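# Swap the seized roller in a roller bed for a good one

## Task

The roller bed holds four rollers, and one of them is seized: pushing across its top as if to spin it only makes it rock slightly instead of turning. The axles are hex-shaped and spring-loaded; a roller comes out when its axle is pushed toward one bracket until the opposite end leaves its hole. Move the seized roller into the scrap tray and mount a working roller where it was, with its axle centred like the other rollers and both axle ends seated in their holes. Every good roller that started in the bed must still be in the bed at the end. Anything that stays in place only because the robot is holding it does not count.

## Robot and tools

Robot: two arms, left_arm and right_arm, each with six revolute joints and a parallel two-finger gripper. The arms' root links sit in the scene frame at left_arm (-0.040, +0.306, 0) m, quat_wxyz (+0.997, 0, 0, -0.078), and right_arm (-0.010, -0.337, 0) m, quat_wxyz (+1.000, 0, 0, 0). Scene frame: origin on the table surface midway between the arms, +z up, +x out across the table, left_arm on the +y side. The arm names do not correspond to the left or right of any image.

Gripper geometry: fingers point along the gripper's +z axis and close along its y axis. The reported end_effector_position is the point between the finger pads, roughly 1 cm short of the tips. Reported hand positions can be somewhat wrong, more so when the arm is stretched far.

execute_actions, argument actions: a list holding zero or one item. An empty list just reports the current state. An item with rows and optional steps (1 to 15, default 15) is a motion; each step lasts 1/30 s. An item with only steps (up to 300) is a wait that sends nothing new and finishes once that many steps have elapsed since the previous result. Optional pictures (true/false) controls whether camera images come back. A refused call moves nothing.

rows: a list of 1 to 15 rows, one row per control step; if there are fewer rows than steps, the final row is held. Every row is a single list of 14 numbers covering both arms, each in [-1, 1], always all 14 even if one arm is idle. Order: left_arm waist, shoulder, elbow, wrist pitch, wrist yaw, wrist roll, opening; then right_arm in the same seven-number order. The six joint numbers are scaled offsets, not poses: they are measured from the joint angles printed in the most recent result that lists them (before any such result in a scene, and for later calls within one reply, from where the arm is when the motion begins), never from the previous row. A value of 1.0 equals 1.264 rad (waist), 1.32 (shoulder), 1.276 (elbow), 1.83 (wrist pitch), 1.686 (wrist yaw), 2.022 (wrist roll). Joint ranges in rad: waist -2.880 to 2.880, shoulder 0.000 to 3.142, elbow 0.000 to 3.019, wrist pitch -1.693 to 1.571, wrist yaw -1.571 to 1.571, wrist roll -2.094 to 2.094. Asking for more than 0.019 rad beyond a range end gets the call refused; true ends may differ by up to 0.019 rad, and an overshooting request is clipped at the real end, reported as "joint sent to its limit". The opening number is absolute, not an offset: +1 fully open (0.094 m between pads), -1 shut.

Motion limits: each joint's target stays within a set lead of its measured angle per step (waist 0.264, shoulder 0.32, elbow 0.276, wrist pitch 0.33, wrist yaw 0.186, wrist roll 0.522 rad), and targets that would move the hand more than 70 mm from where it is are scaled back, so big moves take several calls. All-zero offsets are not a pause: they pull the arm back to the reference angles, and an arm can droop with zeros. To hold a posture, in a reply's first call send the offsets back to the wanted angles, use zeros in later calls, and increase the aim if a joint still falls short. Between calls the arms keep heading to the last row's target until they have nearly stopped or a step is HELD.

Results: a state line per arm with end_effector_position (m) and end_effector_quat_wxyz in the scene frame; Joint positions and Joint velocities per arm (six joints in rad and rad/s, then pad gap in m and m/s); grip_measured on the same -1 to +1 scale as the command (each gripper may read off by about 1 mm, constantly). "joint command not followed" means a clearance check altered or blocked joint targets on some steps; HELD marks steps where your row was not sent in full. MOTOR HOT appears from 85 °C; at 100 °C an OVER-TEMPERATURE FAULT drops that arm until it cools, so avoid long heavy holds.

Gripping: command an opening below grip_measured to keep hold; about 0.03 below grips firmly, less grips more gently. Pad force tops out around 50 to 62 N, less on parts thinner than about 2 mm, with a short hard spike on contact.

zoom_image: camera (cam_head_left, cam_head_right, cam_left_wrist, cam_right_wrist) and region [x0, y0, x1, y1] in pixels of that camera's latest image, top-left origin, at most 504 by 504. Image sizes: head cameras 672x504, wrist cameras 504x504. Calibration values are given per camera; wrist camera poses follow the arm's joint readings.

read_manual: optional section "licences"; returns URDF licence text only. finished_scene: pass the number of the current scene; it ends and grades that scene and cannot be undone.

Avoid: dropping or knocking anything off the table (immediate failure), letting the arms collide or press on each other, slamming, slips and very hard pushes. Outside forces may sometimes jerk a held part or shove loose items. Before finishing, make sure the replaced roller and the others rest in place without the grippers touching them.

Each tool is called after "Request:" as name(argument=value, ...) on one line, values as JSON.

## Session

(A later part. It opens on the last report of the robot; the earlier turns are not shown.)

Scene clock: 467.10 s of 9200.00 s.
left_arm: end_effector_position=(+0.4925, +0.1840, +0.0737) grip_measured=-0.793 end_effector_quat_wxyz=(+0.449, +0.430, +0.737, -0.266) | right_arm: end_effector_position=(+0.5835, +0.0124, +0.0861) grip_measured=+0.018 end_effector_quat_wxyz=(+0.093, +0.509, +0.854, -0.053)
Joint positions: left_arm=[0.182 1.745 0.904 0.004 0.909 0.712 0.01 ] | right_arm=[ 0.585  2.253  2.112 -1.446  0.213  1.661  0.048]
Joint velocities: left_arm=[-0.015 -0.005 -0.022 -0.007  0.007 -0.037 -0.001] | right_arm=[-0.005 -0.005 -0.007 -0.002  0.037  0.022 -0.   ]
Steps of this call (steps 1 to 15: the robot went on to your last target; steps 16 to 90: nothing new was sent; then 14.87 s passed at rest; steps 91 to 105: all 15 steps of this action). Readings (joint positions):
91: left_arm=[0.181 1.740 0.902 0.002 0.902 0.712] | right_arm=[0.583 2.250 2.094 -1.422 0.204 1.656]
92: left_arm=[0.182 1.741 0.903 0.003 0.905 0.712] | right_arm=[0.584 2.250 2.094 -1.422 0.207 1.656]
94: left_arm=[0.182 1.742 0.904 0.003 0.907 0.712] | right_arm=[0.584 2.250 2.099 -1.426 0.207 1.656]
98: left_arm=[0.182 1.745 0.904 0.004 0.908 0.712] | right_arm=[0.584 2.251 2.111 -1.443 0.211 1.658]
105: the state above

Progress. Repeat.

Request:
execute_actions(actions=[{"rows":[[0.035,0.04,-0.018,-0.01,0,0,-0.85,0.004,-0.025,0.09,-0.012,0.015,0.005,-0.05],[0.035,0.04,-0.018,-0.01,0,0,-0.85,0.004,-0.025,0.1,-0.02,0.02,0.005,-0.05],[0.035,0.04,-0.018,-0.01,0,0,-0.85,0.004,-0.025,0.11,-0.03,0.025,0.005,-0.05]]}])

Request:
zoom_image(camera="cam_head_left", region=[290, 150, 390, 240])

Scene clock: 476.27 s of 9200.00 s.
left_arm: end_effector_position=(+0.4927, +0.1837, +0.0728) grip_measured=-0.793 end_effector_quat_wxyz=(+0.449, +0.430, +0.736, -0.269) | right_arm: end_effector_position=(+0.5837, +0.0124, +0.0913) grip_measured=+0.018 end_effector_quat_wxyz=(+0.102, +0.507, +0.854, -0.063)
Joint positions: left_arm=[0.183 1.75  0.906 0.005 0.915 0.712 0.01 ] | right_arm=[ 0.591  2.26   2.136 -1.474  0.239  1.667  0.048]
Joint velocities: left_arm=[ 0.005 -0.005 -0.027  0.007  0.051 -0.022  0.   ] | right_arm=[-0.015  0.005 -0.007 -0.012 -0.081 -0.007 -0.   ]
Steps of this call (steps 1 to 15: the robot went on to your last target; steps 16 to 90: nothing new was sent; then 5.67 s passed at rest; steps 91 to 105: all 15 steps of this action). Readings (joint positions):
91: left_arm=[0.182 1.745 0.905 0.005 0.910 0.712] | right_arm=[0.585 2.253 2.113 -1.446 0.215 1.661]
92: left_arm=[0.183 1.746 0.905 0.005 0.912 0.712] | right_arm=[0.587 2.254 2.115 -1.449 0.220 1.662]
94: left_arm=[0.183 1.748 0.905 0.005 0.914 0.712] | right_arm=[0.589 2.258 2.125 -1.462 0.232 1.664]
98: left_arm=[0.183 1.750 0.906 0.005 0.915 0.712] | right_arm=[0.591 2.260 2.135 -1.473 0.237 1.666]
105: the state above
camera_calibration (this result's frames):
cam_left_wrist: T_world_to_cam=[[-0.880544, -0.473938, -0.00493245, 0.521801], [-0.420306, 0.785624, -0.454024, 0.0998626], [0.219055, -0.397715, -0.890976, 0.157408], [0, 0, 0, 1]] pos_world=[0.466961, 0.23145, 0.18816]
cam_right_wrist: T_world_to_cam=[[-0.880958, -0.473194, -0.000131913, 0.516668], [-0.441747, 0.822312, 0.358696, 0.221728], [-0.169624, 0.316054, -0.933455, 0.301397], [0, 0, 0, 1]] pos_world=[0.604235, -0.0331031, 0.201875]

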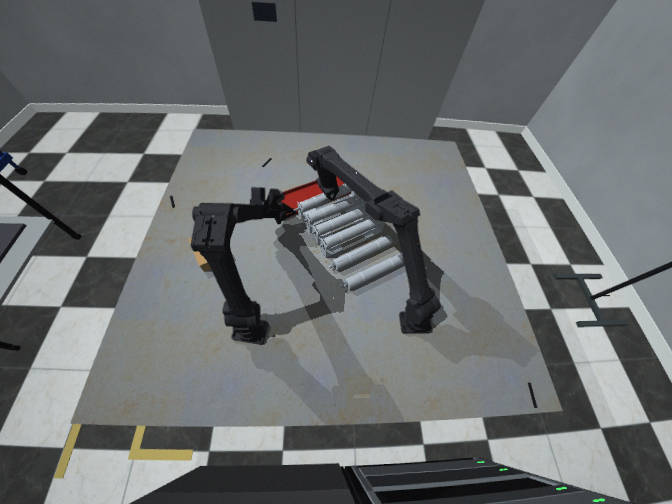

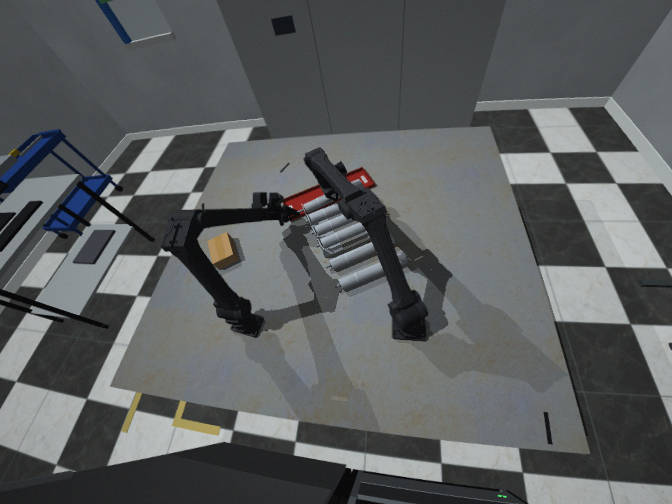

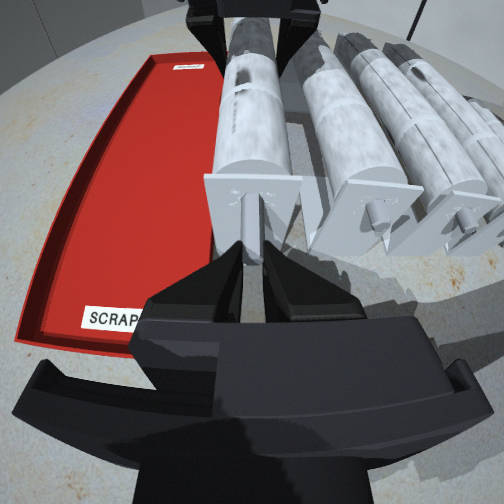

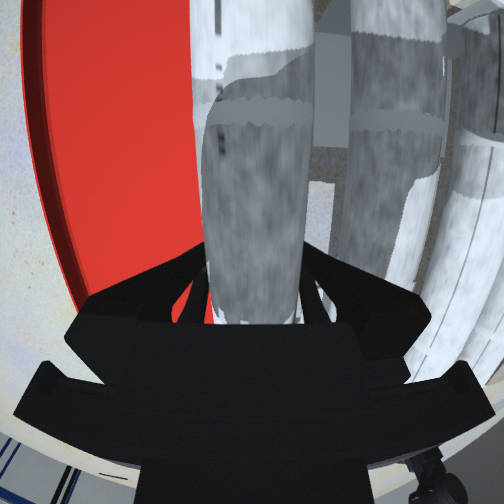

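Region (290, 150, 390, 240) of cam_head_left's 672x504 image, scaled by 5.040, with more detail than that image has; it fills the top 454 rows of this view, and the rest is white.

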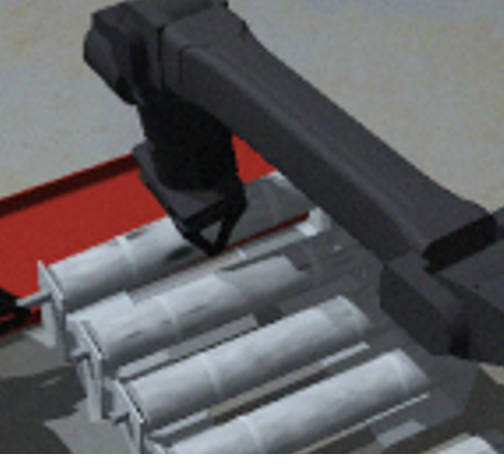

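Request:
execute_actions(actions=[{"rows":[[0.025,0.02,-0.01,0,0,0,-0.85,0,-0.025,0.075,0,0.005,0,-0.05],[0.018,0.015,-0.005,0,0,0,-0.85,0,-0.025,0.075,0,0.005,0,-0.05],[0.01,0.015,0,0,0,0,-0.85,0,-0.025,0.075,0,0.005,0,-0.05],[0.003,0.015,0.01,0,0,0,-0.85,0,-0.025,0.075,0,0.005,0,-0.05],[-0.004,0.02,0.02,0,0,0,-0.85,0,-0.025,0.075,0,0.005,0,-0.05],[-0.01,0.025,0.03,0,0,0,-0.85,0,-0.025,0.075,0,0.005,0,-0.05],[-0.016,0.03,0.04,0,0,0,-0.85,0,-0.025,0.075,0,0.005,0,-0.05],[-0.02,0.03,0.045,0,0,0,-0.85,0,-0.025,0.075,0,0.005,0,-0.05]]}], pictures=false)

Request:
execute_actions(actions=[{"rows":[[0,0.01,0.01,0,0,0,-0.75,0,-0.025,0.07,0,0.005,0,-0.05],[0,0.01,0.01,0,0,0,-0.7,0,-0.025,0.07,0,0.005,0,-0.05],[0,0.01,0.01,0,0,0,-0.4,0,-0.025,0.07,0,0.005,0,-0.05]],"steps":10}])

Scene clock: 488.07 s of 9200.00 s.
left_arm: end_effector_position=(+0.4956, +0.1797, +0.0749) grip_measured=-0.793 end_effector_quat_wxyz=(+0.451, +0.435, +0.732, -0.270) | right_arm: end_effector_position=(+0.5835, +0.0127, +0.0893) grip_measured=+0.018 end_effector_quat_wxyz=(+0.100, +0.507, +0.854, -0.064)
Joint positions: left_arm=[0.176 1.753 0.915 0.008 0.918 0.712 0.01 ] | right_arm=[ 0.591  2.263  2.137 -1.474  0.237  1.667  0.048]
Joint velocities: left_arm=[-0.015 -0.005 -0.007 -0.007 -0.066 -0.066 -0.001] | right_arm=[-0.015 -0.005 -0.027 -0.002 -0.007  0.051 -0.   ]
Steps of this call (steps 1 to 15: the robot went on to your last target; steps 16 to 90: nothing new was sent; then 8.30 s passed at rest; steps 91 to 105: all 15 steps of this action). Readings (joint positions):
91: left_arm=[0.183 1.750 0.907 0.008 0.917 0.712] | right_arm=[0.591 2.261 2.137 -1.475 0.238 1.667]
92: left_arm=[0.183 1.750 0.907 0.010 0.918 0.712] | right_arm=[0.591 2.261 2.137 -1.475 0.237 1.667]
94: left_arm=[0.182 1.750 0.907 0.010 0.918 0.712] | right_arm=[0.591 2.262 2.137 -1.475 0.237 1.667]
98: left_arm=[0.176 1.753 0.915 0.009 0.918 0.712] | right_arm=[0.591 2.263 2.137 -1.474 0.237 1.667]
105: the state above

Scene clock: 488.40 s of 9200.00 s.
left_arm: end_effector_position=(+0.4956, +0.1803, +0.0751) grip_measured=-0.402 end_effector_quat_wxyz=(+0.451, +0.434, +0.731, -0.270) | right_arm: end_effector_position=(+0.5834, +0.0127, +0.0893) grip_measured=+0.018 end_effector_quat_wxyz=(+0.100, +0.507, +0.854, -0.064)
Joint positions: left_arm=[0.177 1.753 0.915 0.008 0.92  0.712 0.028] | right_arm=[ 0.591  2.263  2.137 -1.474  0.236  1.667  0.048]
Joint velocities: left_arm=[-0.015 -0.005  0.012 -0.007  0.037 -0.051  0.   ] | right_arm=[-0.005  0.005 -0.002  0.012 -0.007 -0.022 -0.   ]
Steps of this call (steps 1 to 10: all 10 steps of this action). Readings (joint positions):
1: left_arm=[0.177 1.753 0.915 0.008 0.919 0.712] | right_arm=[0.591 2.263 2.137 -1.474 0.236 1.667]
2: left_arm=[0.177 1.753 0.915 0.008 0.920 0.712] | right_arm=[0.591 2.263 2.137 -1.474 0.236 1.667]
4: left_arm=[0.177 1.753 0.915 0.008 0.920 0.712] | right_arm=[0.591 2.263 2.137 -1.474 0.236 1.667]
8: left_arm=[0.177 1.753 0.915 0.008 0.920 0.712] | right_arm=[0.591 2.263 2.137 -1.474 0.236 1.667]
10: the state above
camera_calibration (this result's frames):
cam_left_wrist: T_world_to_cam=[[-0.884613, -0.466198, -0.0109076, 0.523785], [-0.409512, 0.787816, -0.460049, 0.0995453], [0.223067, -0.402499, -0.887826, 0.156102], [0, 0, 0, 1]] pos_world=[0.469291, 0.228595, 0.1901]
cam_right_wrist: T_world_to_cam=[[-0.881161, -0.472809, 0.00265995, 0.516479], [-0.44016, 0.822342, 0.360572, 0.220992], [-0.172669, 0.316551, -0.932727, 0.301116], [0, 0, 0, 1]] pos_world=[0.604366, -0.0328533, 0.199802]

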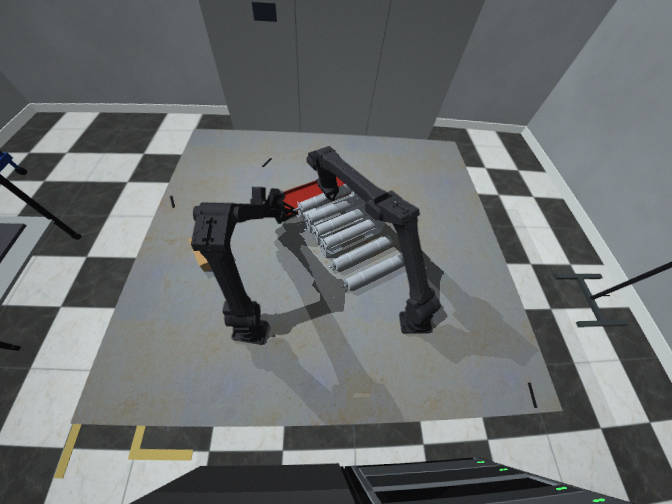

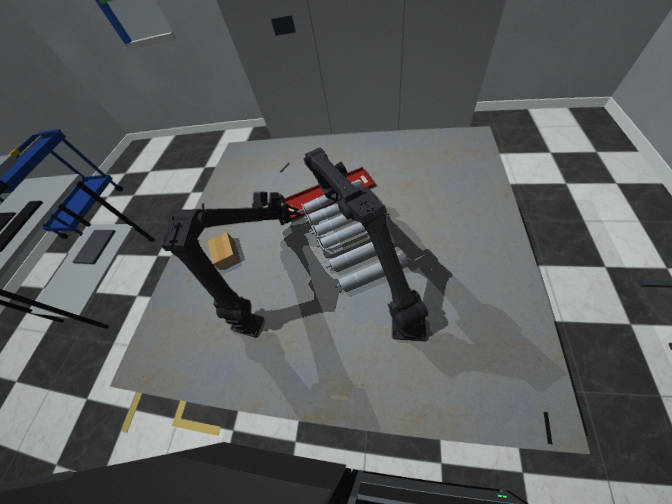

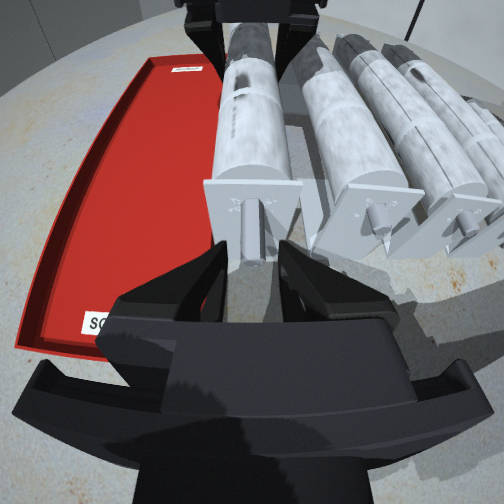

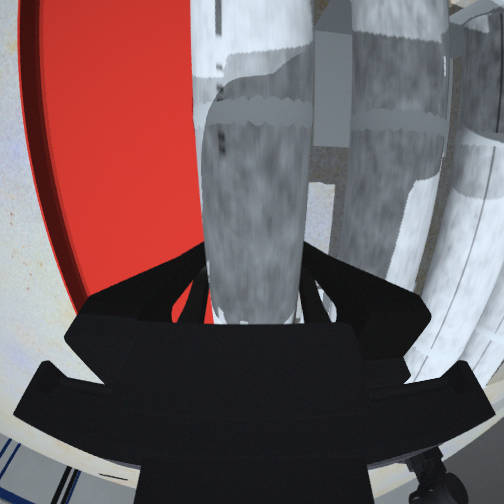

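Request:
execute_actions(actions=[{"rows":[[0,0.01,0.01,0,0,0,-0.4,0.004,-0.025,0.09,-0.012,0.015,0.005,-0.05],[0,0.01,0.01,0,0,0,-0.4,0.004,-0.025,0.1,-0.02,0.02,0.005,-0.05],[0,0.01,0.01,0,0,0,-0.4,0.004,-0.025,0.11,-0.03,0.025,0.005,-0.05]]}])

Scene clock: 492.87 s of 9200.00 s.
left_arm: end_effector_position=(+0.4956, +0.1803, +0.0751) grip_measured=-0.402 end_effector_quat_wxyz=(+0.451, +0.434, +0.731, -0.270) | right_arm: end_effector_position=(+0.5834, +0.0120, +0.0904) grip_measured=+0.018 end_effector_quat_wxyz=(+0.104, +0.507, +0.852, -0.074)
Joint positions: left_arm=[0.177 1.753 0.915 0.008 0.92  0.712 0.028] | right_arm=[ 0.594  2.274  2.157 -1.5    0.252  1.673  0.048]
Joint velocities: left_arm=[-0.015  0.005  0.017 -0.007  0.037  0.022  0.   ] | right_arm=[-0.005 -0.034 -0.022 -0.012 -0.022  0.037  0.001]
Steps of this call (steps 1 to 15: the robot went on to your last target; steps 16 to 90: nothing new was sent; then 0.97 s passed at rest; steps 91 to 105: all 15 steps of this action). Readings (joint positions):
91: left_arm=[0.177 1.753 0.915 0.008 0.920 0.712] | right_arm=[0.591 2.263 2.137 -1.475 0.239 1.667]
92: left_arm=[0.177 1.753 0.915 0.008 0.920 0.712] | right_arm=[0.592 2.265 2.139 -1.478 0.242 1.668]
94: left_arm=[0.177 1.753 0.915 0.008 0.920 0.712] | right_arm=[0.594 2.271 2.148 -1.489 0.251 1.671]
98: left_arm=[0.177 1.753 0.915 0.008 0.920 0.712] | right_arm=[0.594 2.274 2.155 -1.497 0.252 1.672]
105: the state above
camera_calibration (this result's frames):
cam_left_wrist: T_world_to_cam=[[-0.884613, -0.466198, -0.0109076, 0.523785], [-0.409512, 0.787816, -0.460049, 0.0995453], [0.223067, -0.402499, -0.887826, 0.156102], [0, 0, 0, 1]] pos_world=[0.469291, 0.228595, 0.1901]
cam_right_wrist: T_world_to_cam=[[-0.8822, -0.470633, 0.015107, 0.51555], [-0.437354, 0.830863, 0.344075, 0.220901], [-0.174485, 0.296936, -0.938821, 0.304265], [0, 0, 0, 1]] pos_world=[0.60452, -0.0312511, 0.201856]

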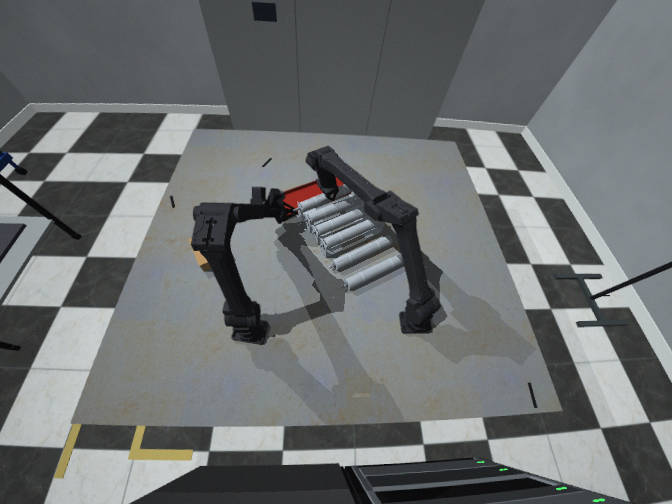

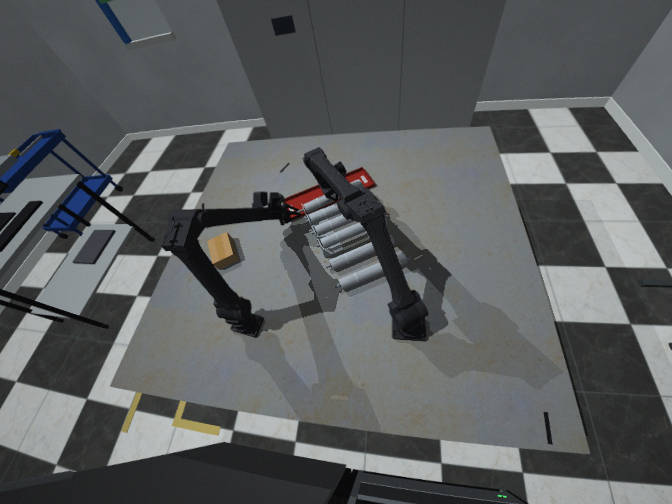

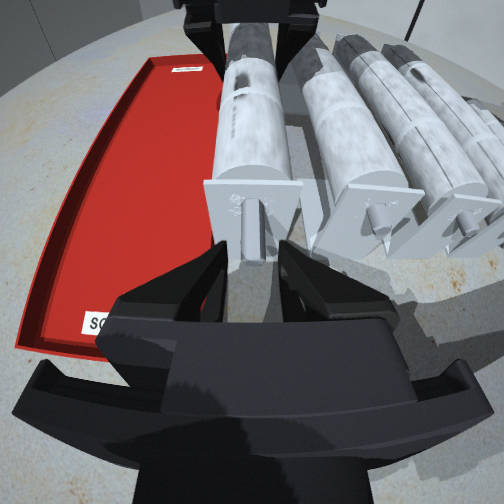

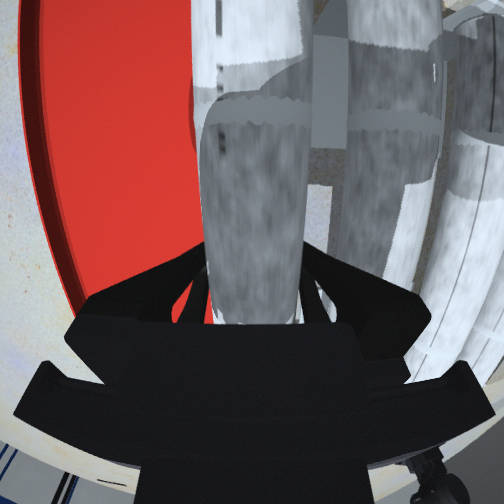

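Request:
execute_actions(actions=[{"rows":[[0,0.01,0.01,0,0,0,-0.4,0,-0.03,0.08,0,0.01,-0.005,-0.05],[0,0.01,0.01,0,0,0,-0.4,0,-0.03,0.08,0.005,0.01,-0.01,-0.05],[0,0.01,0.01,0,0,0,-0.4,0,-0.03,0.08,0.01,0.01,-0.018,-0.05],[0,0.01,0.01,0,0,0,-0.4,0,-0.03,0.08,0.015,0.01,-0.025,-0.05],[0,0.01,0.01,0,0,0,-0.4,0,-0.03,0.08,0.02,0.01,-0.032,-0.05],[0,0.01,0.01,0,0,0,-0.4,0,-0.03,0.08,0.025,0.01,-0.04,-0.05],[0,0.01,0.01,0,0,0,-0.4,0,-0.03,0.08,0.03,0.01,-0.047,-0.05]]}])

Scene clock: 501.97 s of 9200.00 s.
left_arm: end_effector_position=(+0.4956, +0.1803, +0.0751) grip_measured=-0.402 end_effector_quat_wxyz=(+0.451, +0.434, +0.731, -0.270) | right_arm: end_effector_position=(+0.5900, +0.0163, +0.0902) grip_measured=+0.018 end_effector_quat_wxyz=(+0.110, +0.487, +0.864, -0.062)
Joint positions: left_arm=[0.177 1.753 0.915 0.008 0.92  0.712 0.028] | right_arm=[ 0.594  2.274  2.157 -1.467  0.253  1.622  0.048]
Joint velocities: left_arm=[-0.005  0.005  0.007  0.022  0.022 -0.022  0.001] | right_arm=[ 0.005  0.005  0.002  0.027 -0.007  0.037  0.   ]
Steps of this call (steps 1 to 15: the robot went on to your last target; steps 16 to 90: nothing new was sent; then 5.60 s passed at rest; steps 91 to 105: all 15 steps of this action). Readings (joint positions):
91: left_arm=[0.177 1.753 0.915 0.008 0.920 0.712] | right_arm=[0.594 2.274 2.157 -1.500 0.252 1.673]
92: left_arm=[0.177 1.753 0.915 0.008 0.920 0.712] | right_arm=[0.594 2.274 2.157 -1.499 0.252 1.673]
94: left_arm=[0.177 1.753 0.915 0.008 0.920 0.712] | right_arm=[0.594 2.274 2.157 -1.498 0.252 1.671]
98: left_arm=[0.177 1.753 0.915 0.008 0.920 0.712] | right_arm=[0.594 2.274 2.157 -1.481 0.252 1.644]
105: the state above
camera_calibration (this result's frames):
cam_left_wrist: T_world_to_cam=[[-0.884613, -0.466198, -0.0109076, 0.523785], [-0.409512, 0.787816, -0.460049, 0.0995453], [0.223067, -0.402499, -0.887826, 0.156102], [0, 0, 0, 1]] pos_world=[0.469291, 0.228595, 0.1901]
cam_right_wrist: T_world_to_cam=[[-0.857727, -0.514084, -0.00469252, 0.511464], [-0.483681, 0.803838, 0.346261, 0.247858], [-0.174236, 0.299267, -0.938126, 0.303695], [0, 0, 0, 1]] pos_world=[0.611495, -0.0271877, 0.201481]

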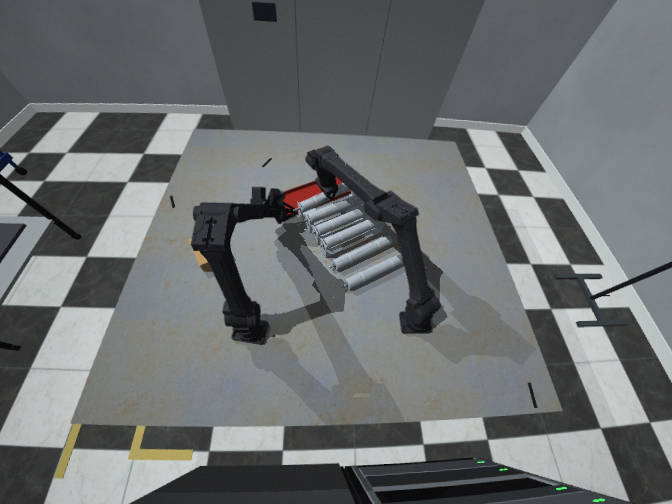

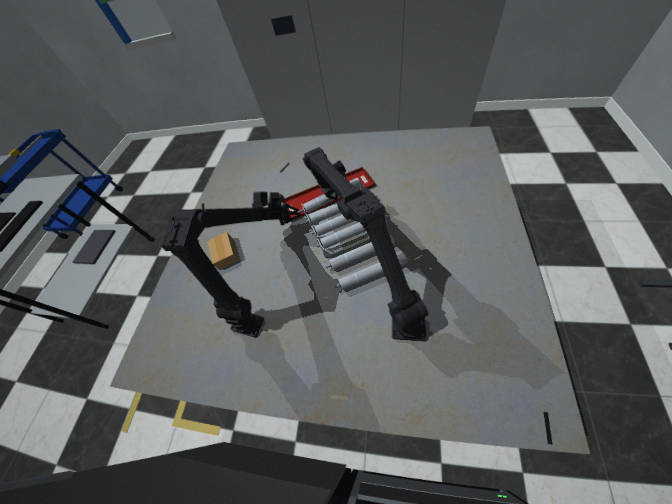

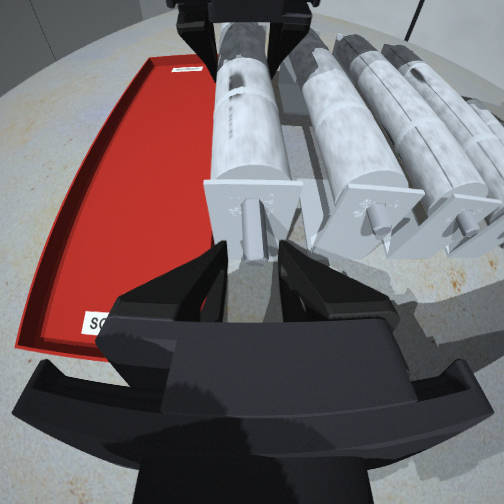

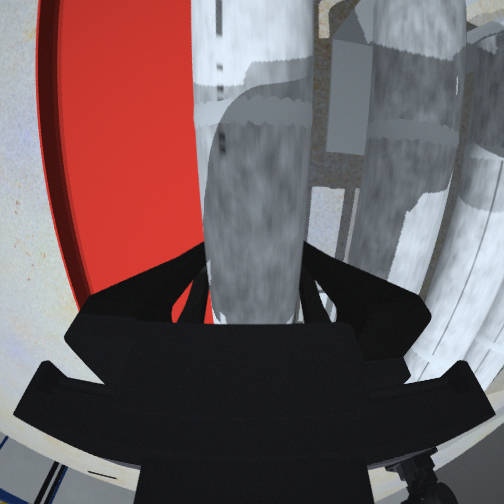

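Request:
execute_actions(actions=[{"rows":[[0,0.01,0.01,0,0,0,-0.4,0,-0.03,0.07,0.012,0,-0.022,-0.05],[0,0.01,0.01,0,0,0,-0.4,0,-0.03,0.07,0.017,0,-0.03,-0.05],[0,0.01,0.01,0,0,0,-0.4,0,-0.03,0.07,0.022,0,-0.037,-0.05],[0,0.01,0.01,0,0,0,-0.4,0,-0.03,0.07,0.027,0,-0.044,-0.05],[0,0.01,0.01,0,0,0,-0.4,0,-0.03,0.07,0.032,0,-0.051,-0.05],[0,0.01,0.01,0,0,0,-0.4,0,-0.03,0.07,0.037,0,-0.058,-0.05],[0,0.01,0.01,0,0,0,-0.4,0,-0.03,0.07,0.042,0,-0.065,-0.05],[0,0.01,0.01,0,0,0,-0.4,0,-0.03,0.07,0.047,0,-0.072,-0.05]]}])

Scene clock: 513.37 s of 9200.00 s.
left_arm: end_effector_position=(+0.4956, +0.1803, +0.0751) grip_measured=-0.402 end_effector_quat_wxyz=(+0.451, +0.434, +0.731, -0.270) | right_arm: end_effector_position=(+0.6047, +0.0255, +0.0904) grip_measured=+0.018 end_effector_quat_wxyz=(+0.122, +0.442, +0.888, -0.036)
Joint positions: left_arm=[0.177 1.753 0.915 0.008 0.92  0.712 0.028] | right_arm=[ 0.592  2.274  2.157 -1.394  0.249  1.508  0.048]
Joint velocities: left_arm=[-0.005 -0.015 -0.037 -0.002  0.037 -0.007  0.   ] | right_arm=[-0.005 -0.015 -0.007 -0.002 -0.037 -0.066 -0.001]
Steps of this call (steps 1 to 15: the robot went on to your last target; steps 16 to 90: nothing new was sent; then 7.90 s passed at rest; steps 91 to 105: all 15 steps of this action). Readings (joint positions):
91: left_arm=[0.177 1.753 0.915 0.008 0.920 0.712] | right_arm=[0.594 2.274 2.157 -1.465 0.251 1.618]
92: left_arm=[0.177 1.753 0.915 0.008 0.920 0.712] | right_arm=[0.594 2.274 2.157 -1.464 0.249 1.616]
94: left_arm=[0.177 1.753 0.915 0.008 0.920 0.712] | right_arm=[0.594 2.274 2.157 -1.455 0.249 1.603]
98: left_arm=[0.177 1.753 0.915 0.008 0.920 0.712] | right_arm=[0.594 2.274 2.157 -1.424 0.249 1.555]
105: the state above
camera_calibration (this result's frames):
cam_left_wrist: T_world_to_cam=[[-0.884613, -0.466198, -0.0109076, 0.523785], [-0.409512, 0.787816, -0.460049, 0.0995453], [0.223067, -0.402499, -0.887826, 0.156102], [0, 0, 0, 1]] pos_world=[0.469291, 0.228595, 0.1901]
cam_right_wrist: T_world_to_cam=[[-0.79622, -0.603035, -0.0488198, 0.497883], [-0.579598, 0.737153, 0.347377, 0.307155], [-0.173493, 0.304885, -0.936454, 0.302971], [0, 0, 0, 1]] pos_world=[0.627014, -0.018551, 0.201326]

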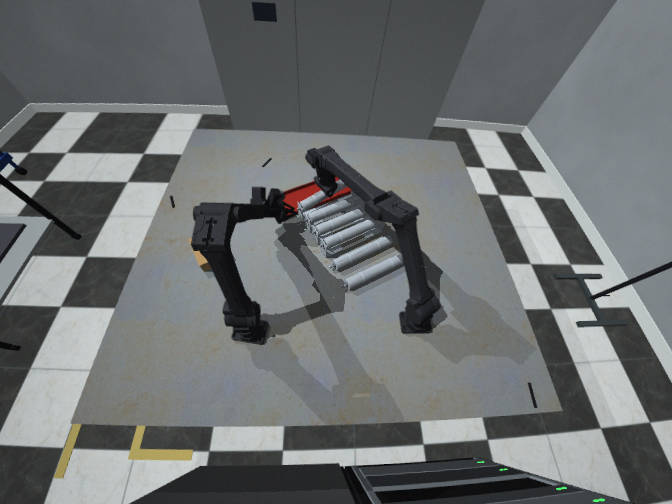

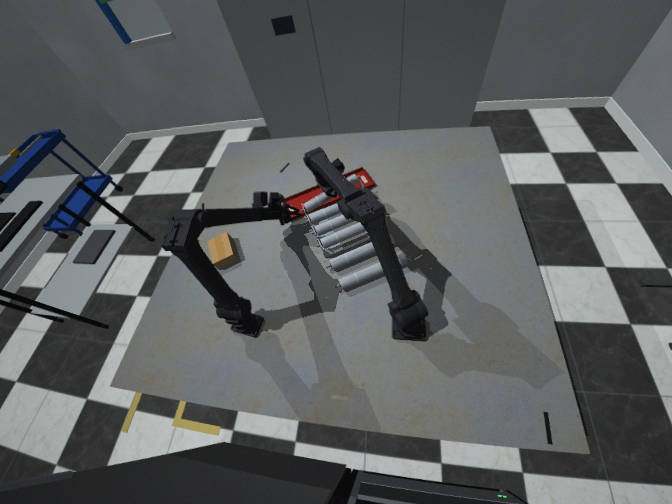

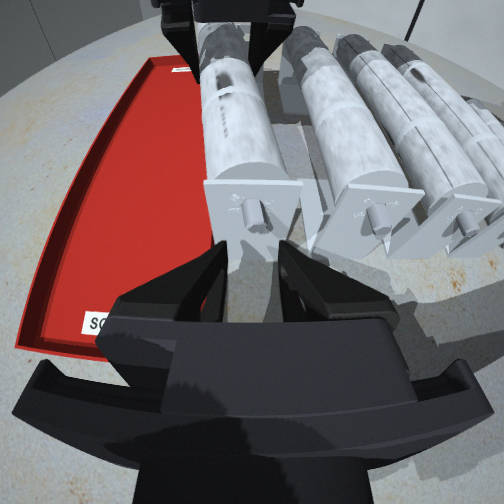

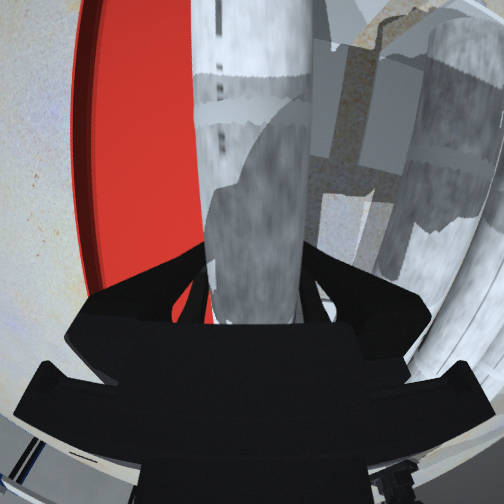

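Request:
execute_actions(actions=[{"rows":[[0,0.01,0.01,0,0,0,-0.4,-0.008,-0.03,0.07,0.007,0,-0.01,-0.05],[0,0.01,0.01,0,0,0,-0.4,-0.014,-0.03,0.07,0.009,0,-0.013,-0.05],[0,0.01,0.01,0,0,0,-0.4,-0.02,-0.03,0.07,0.011,0,-0.017,-0.05],[0,0.01,0.01,0,0,0,-0.4,-0.026,-0.03,0.07,0.013,0,-0.021,-0.05],[0,0.01,0.01,0,0,0,-0.4,-0.032,-0.03,0.07,0.015,0,-0.025,-0.05],[0,0.01,0.01,0,0,0,-0.4,-0.038,-0.03,0.07,0.017,0,-0.029,-0.05],[0,0.01,0.01,0,0,0,-0.4,-0.042,-0.03,0.07,0.017,0,-0.031,-0.05]]}])

Scene clock: 525.73 s of 9200.00 s.
left_arm: end_effector_position=(+0.4956, +0.1803, +0.0751) grip_measured=-0.402 end_effector_quat_wxyz=(+0.451, +0.434, +0.731, -0.270) | right_arm: end_effector_position=(+0.6074, +0.0246, +0.0895) grip_measured=+0.018 end_effector_quat_wxyz=(+0.115, +0.438, +0.891, -0.029)
Joint positions: left_arm=[0.177 1.753 0.915 0.008 0.92  0.712 0.028] | right_arm=[ 0.584  2.275  2.157 -1.386  0.228  1.49   0.048]
Joint velocities: left_arm=[-0.015 -0.015  0.012  0.002  0.037 -0.022 -0.001] | right_arm=[-0.005 -0.024 -0.007  0.002  0.022 -0.007 -0.   ]
Steps of this call (steps 1 to 15: the robot went on to your last target; steps 16 to 90: nothing new was sent; then 8.87 s passed at rest; steps 91 to 105: all 15 steps of this action). Readings (joint positions):
91: left_arm=[0.177 1.753 0.915 0.008 0.920 0.712] | right_arm=[0.592 2.274 2.157 -1.394 0.247 1.506]
92: left_arm=[0.177 1.753 0.915 0.008 0.920 0.712] | right_arm=[0.591 2.274 2.157 -1.394 0.246 1.506]
94: left_arm=[0.177 1.753 0.915 0.008 0.920 0.712] | right_arm=[0.588 2.274 2.157 -1.392 0.238 1.503]
98: left_arm=[0.177 1.753 0.915 0.008 0.920 0.712] | right_arm=[0.584 2.274 2.157 -1.387 0.229 1.492]
105: the state above
camera_calibration (this result's frames):
cam_left_wrist: T_world_to_cam=[[-0.884613, -0.466198, -0.0109076, 0.523785], [-0.409512, 0.787816, -0.460049, 0.0995453], [0.223067, -0.402499, -0.887826, 0.156102], [0, 0, 0, 1]] pos_world=[0.469291, 0.228595, 0.1901]
cam_right_wrist: T_world_to_cam=[[-0.790353, -0.610271, -0.0539528, 0.4965], [-0.584366, 0.724485, 0.365564, 0.311271], [-0.184005, 0.320453, -0.929221, 0.308131], [0, 0, 0, 1]] pos_world=[0.631004, -0.0212532, 0.19932]

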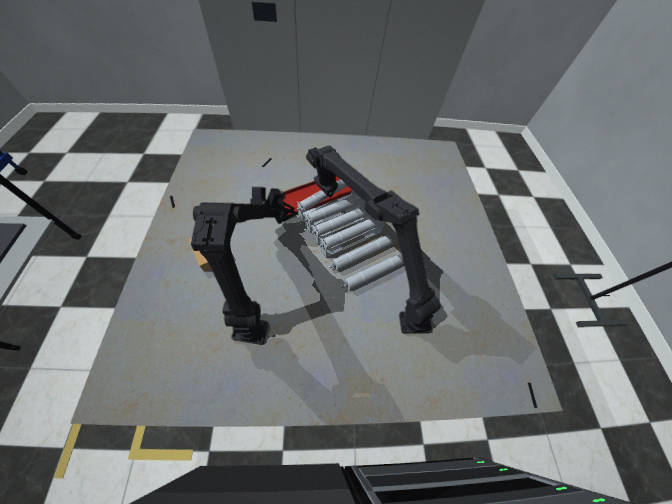

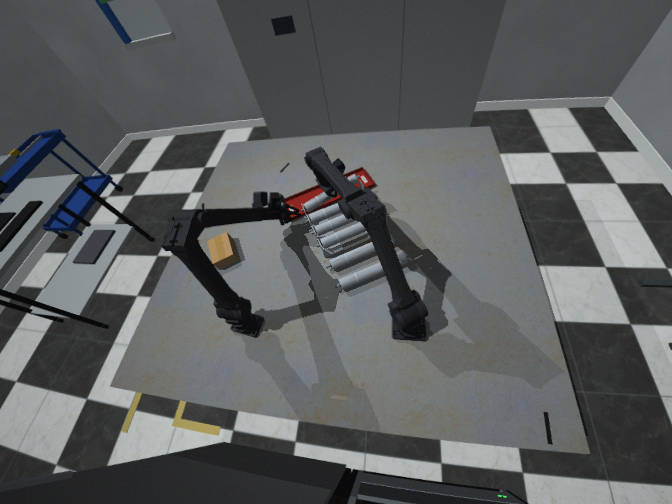

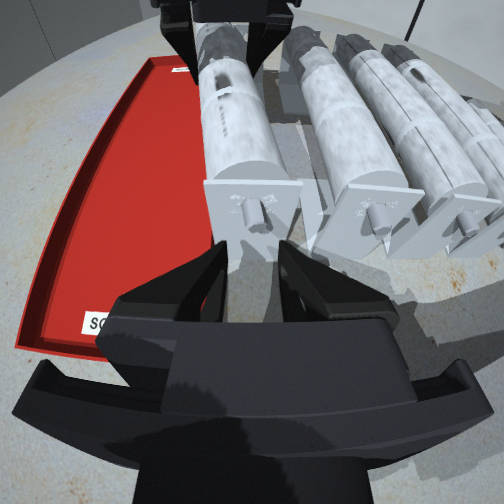

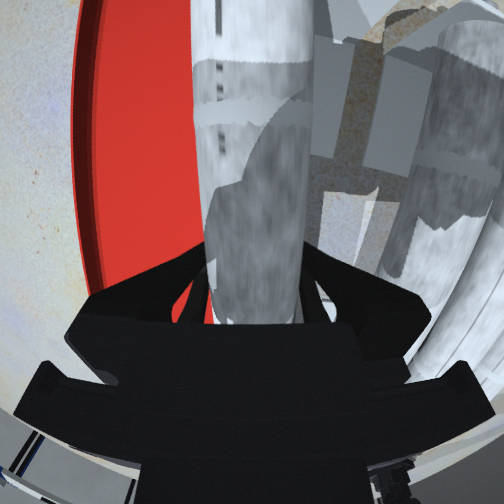

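Request:
execute_actions(actions=[{"rows":[[0,0.01,0.01,0,0,0,-0.4,-0.01,-0.02,0.06,0,-0.005,0.005,-0.05],[0,0.01,0.01,0,0,0,-0.4,-0.012,-0.015,0.06,0,-0.01,0.005,-0.05],[0,0.01,0.01,0,0,0,-0.4,-0.014,-0.01,0.06,0,-0.016,0.003,-0.05],[0,0.01,0.01,0,0,0,-0.4,-0.016,-0.005,0.06,0,-0.022,0,-0.05],[0,0.01,0.01,0,0,0,-0.4,-0.02,0,0.06,0,-0.028,0,-0.05],[0,0.01,0.01,0,0,0,-0.4,-0.025,0,0.06,0,-0.034,-0.003,-0.05],[0,0.01,0.01,0,0,0,-0.4,-0.03,0,0.06,0,-0.04,-0.006,-0.05]]}], pictures=false)

Scene clock: 537.37 s of 9200.00 s.
left_arm: end_effector_position=(+0.4956, +0.1803, +0.0751) grip_measured=-0.402 end_effector_quat_wxyz=(+0.451, +0.434, +0.731, -0.270) | right_arm: end_effector_position=(+0.6067, +0.0216, +0.0655) grip_measured=+0.018 end_effector_quat_wxyz=(+0.072, +0.446, +0.892, -0.023)
Joint positions: left_arm=[0.177 1.753 0.915 0.008 0.92  0.712 0.028] | right_arm=[ 0.562  2.306  2.157 -1.386  0.147  1.487  0.048]
Joint velocities: left_arm=[-0.005 -0.005  0.012 -0.012  0.007 -0.007 -0.   ] | right_arm=[-0.015  0.015 -0.007 -0.007  0.007 -0.037  0.   ]
Steps of this call (steps 1 to 15: the robot went on to your last target; steps 16 to 90: nothing new was sent; then 8.13 s passed at rest; steps 91 to 105: all 15 steps of this action). Readings (joint positions):
91: left_arm=[0.177 1.753 0.915 0.008 0.920 0.712] | right_arm=[0.584 2.276 2.157 -1.386 0.220 1.491]
92: left_arm=[0.177 1.753 0.915 0.008 0.920 0.712] | right_arm=[0.584 2.276 2.157 -1.386 0.215 1.491]
94: left_arm=[0.177 1.753 0.915 0.008 0.920 0.712] | right_arm=[0.580 2.281 2.157 -1.386 0.200 1.491]
98: left_arm=[0.177 1.753 0.915 0.008 0.920 0.712] | right_arm=[0.568 2.295 2.157 -1.386 0.154 1.487]
105: the state above

Request:
execute_actions(actions=[{"rows":[[0,0.01,0.01,0,0,0,-0.4,0,-0.025,0.08,0,0.008,0,-0.05],[0,0.01,0.01,0,0,0,-0.4,0,-0.025,0.09,-0.01,0.008,0,-0.05],[0,0.01,0.01,0,0,0,-0.4,0,-0.025,0.105,-0.02,0.008,0,-0.05]]}])

Scene clock: 545.00 s of 9200.00 s.
left_arm: end_effector_position=(+0.4956, +0.1803, +0.0751) grip_measured=-0.402 end_effector_quat_wxyz=(+0.451, +0.434, +0.731, -0.270) | right_arm: end_effector_position=(+0.6074, +0.0202, +0.0713) grip_measured=+0.018 end_effector_quat_wxyz=(+0.075, +0.446, +0.892, -0.028)
Joint positions: left_arm=[0.177 1.753 0.915 0.008 0.92  0.712 0.028] | right_arm=[ 0.562  2.308  2.176 -1.409  0.157  1.487  0.048]
Joint velocities: left_arm=[-0.005 -0.005 -0.007  0.007  0.037  0.007 -0.   ] | right_arm=[-0.005  0.024 -0.002 -0.017  0.066 -0.037  0.001]
Steps of this call (steps 1 to 15: the robot went on to your last target; steps 16 to 90: nothing new was sent; then 4.13 s passed at rest; steps 91 to 105: all 15 steps of this action). Readings (joint positions):
91: left_arm=[0.177 1.753 0.915 0.008 0.920 0.712] | right_arm=[0.562 2.306 2.157 -1.386 0.148 1.486]
92: left_arm=[0.177 1.753 0.915 0.008 0.920 0.712] | right_arm=[0.562 2.306 2.159 -1.387 0.148 1.486]
94: left_arm=[0.177 1.753 0.915 0.008 0.920 0.712] | right_arm=[0.562 2.307 2.166 -1.398 0.148 1.487]
98: left_arm=[0.177 1.753 0.915 0.008 0.920 0.712] | right_arm=[0.562 2.307 2.175 -1.408 0.155 1.487]
105: the state above
camera_calibration (this result's frames):
cam_left_wrist: T_world_to_cam=[[-0.884613, -0.466198, -0.0109076, 0.523785], [-0.409512, 0.787816, -0.460049, 0.0995453], [0.223067, -0.402499, -0.887826, 0.156102], [0, 0, 0, 1]] pos_world=[0.469291, 0.228595, 0.1901]
cam_right_wrist: T_world_to_cam=[[-0.802242, -0.596616, -0.0213928, 0.497444], [-0.545149, 0.717488, 0.433617, 0.292592], [-0.243354, 0.359528, -0.900843, 0.32597], [0, 0, 0, 1]] pos_world=[0.637903, -0.0303437, 0.177417]

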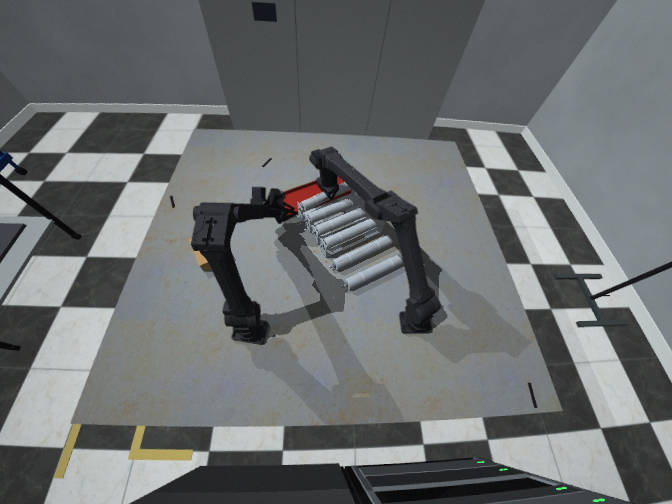

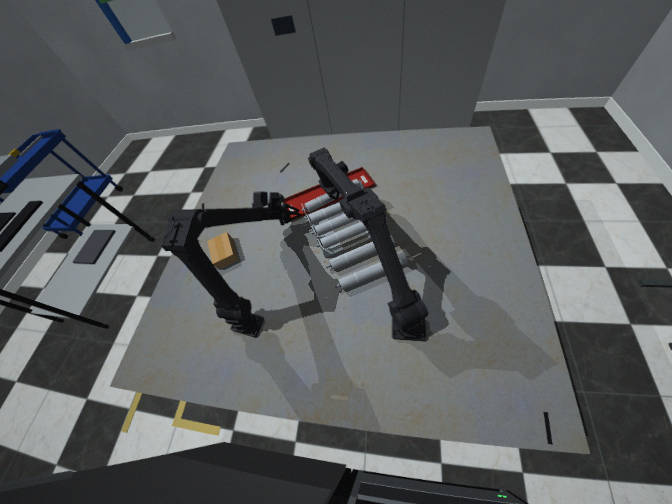

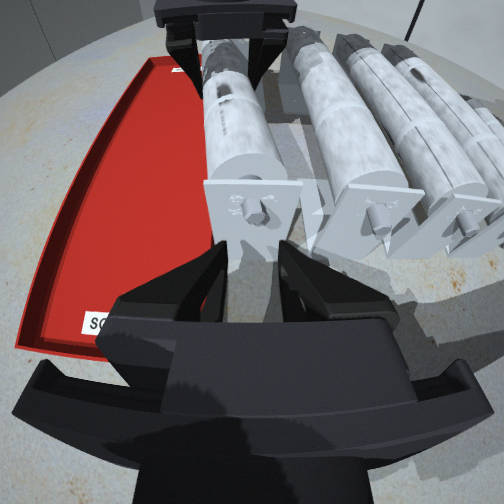

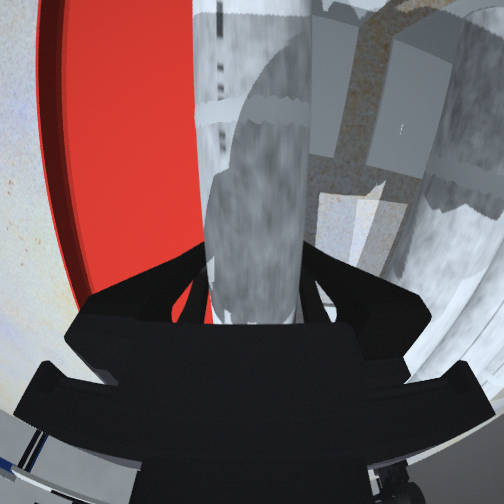

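Request:
execute_actions(actions=[])

Scene clock: 571.53 s of 9200.00 s.
left_arm: end_effector_position=(+0.4956, +0.1803, +0.0751) grip_measured=-0.402 end_effector_quat_wxyz=(+0.451, +0.434, +0.731, -0.270) | right_arm: end_effector_position=(+0.6073, +0.0201, +0.0711) grip_measured=+0.018 end_effector_quat_wxyz=(+0.074, +0.446, +0.892, -0.028)
Joint positions: left_arm=[0.177 1.753 0.915 0.008 0.92  0.712 0.028] | right_arm=[ 0.562  2.308  2.176 -1.41   0.157  1.487  0.048]
Joint velocities: left_arm=[-0.015 -0.024 -0.002  0.027  0.051  0.037 -0.   ] | right_arm=[-0.005  0.005 -0.012 -0.002 -0.037  0.007  0.   ]
Steps of this call (steps 1 to 15: the robot went on to your last target; steps 16 to 90: nothing new was sent; then 23.53 s passed at rest). Readings (joint positions):
1: left_arm=[0.177 1.753 0.915 0.008 0.920 0.712] | right_arm=[0.562 2.308 2.176 -1.410 0.157 1.487]
2: left_arm=[0.177 1.753 0.915 0.008 0.920 0.712] | right_arm=[0.562 2.308 2.176 -1.410 0.157 1.487]
4: left_arm=[0.177 1.753 0.915 0.008 0.920 0.712] | right_arm=[0.562 2.308 2.176 -1.410 0.157 1.487]
8: left_arm=[0.177 1.753 0.915 0.008 0.920 0.712] | right_arm=[0.562 2.308 2.176 -1.410 0.157 1.487]
90: the state above
All arms were judged still, so your last target was given up. Only a new action makes them travel on or press farther. Fingers that are still opening or closing keep moving.
camera_calibration (this result's frames):
cam_left_wrist: T_world_to_cam=[[-0.884613, -0.466198, -0.0109076, 0.523785], [-0.409512, 0.787816, -0.460049, 0.0995453], [0.223067, -0.402499, -0.887826, 0.156102], [0, 0, 0, 1]] pos_world=[0.469291, 0.228595, 0.1901]
cam_right_wrist: T_world_to_cam=[[-0.802255, -0.596625, -0.0206323, 0.497277], [-0.544869, 0.717665, 0.433677, 0.292521], [-0.243935, 0.359161, -0.900832, 0.326089], [0, 0, 0, 1]] pos_world=[0.637873, -0.0303622, 0.177152]

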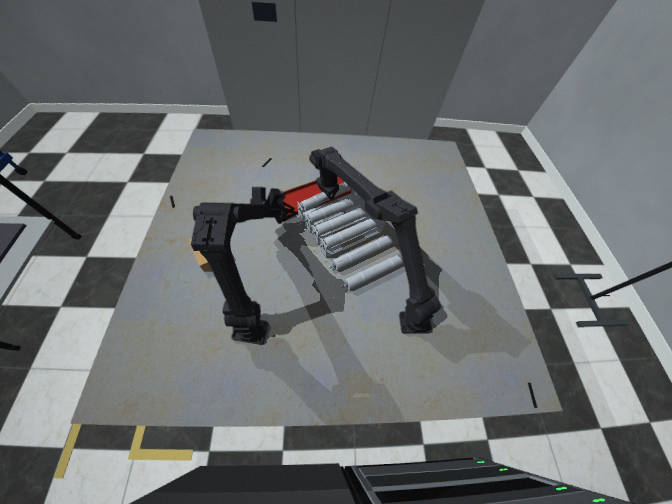

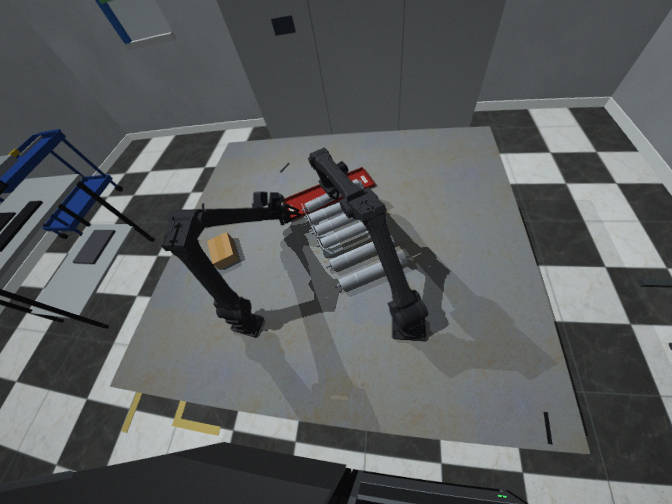

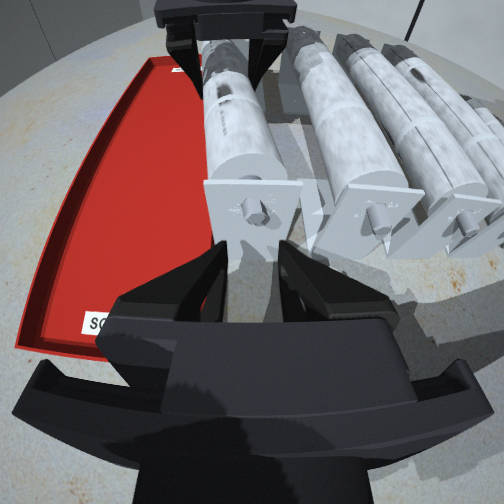

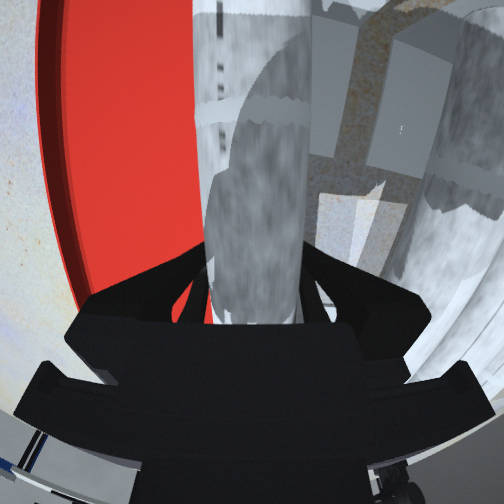

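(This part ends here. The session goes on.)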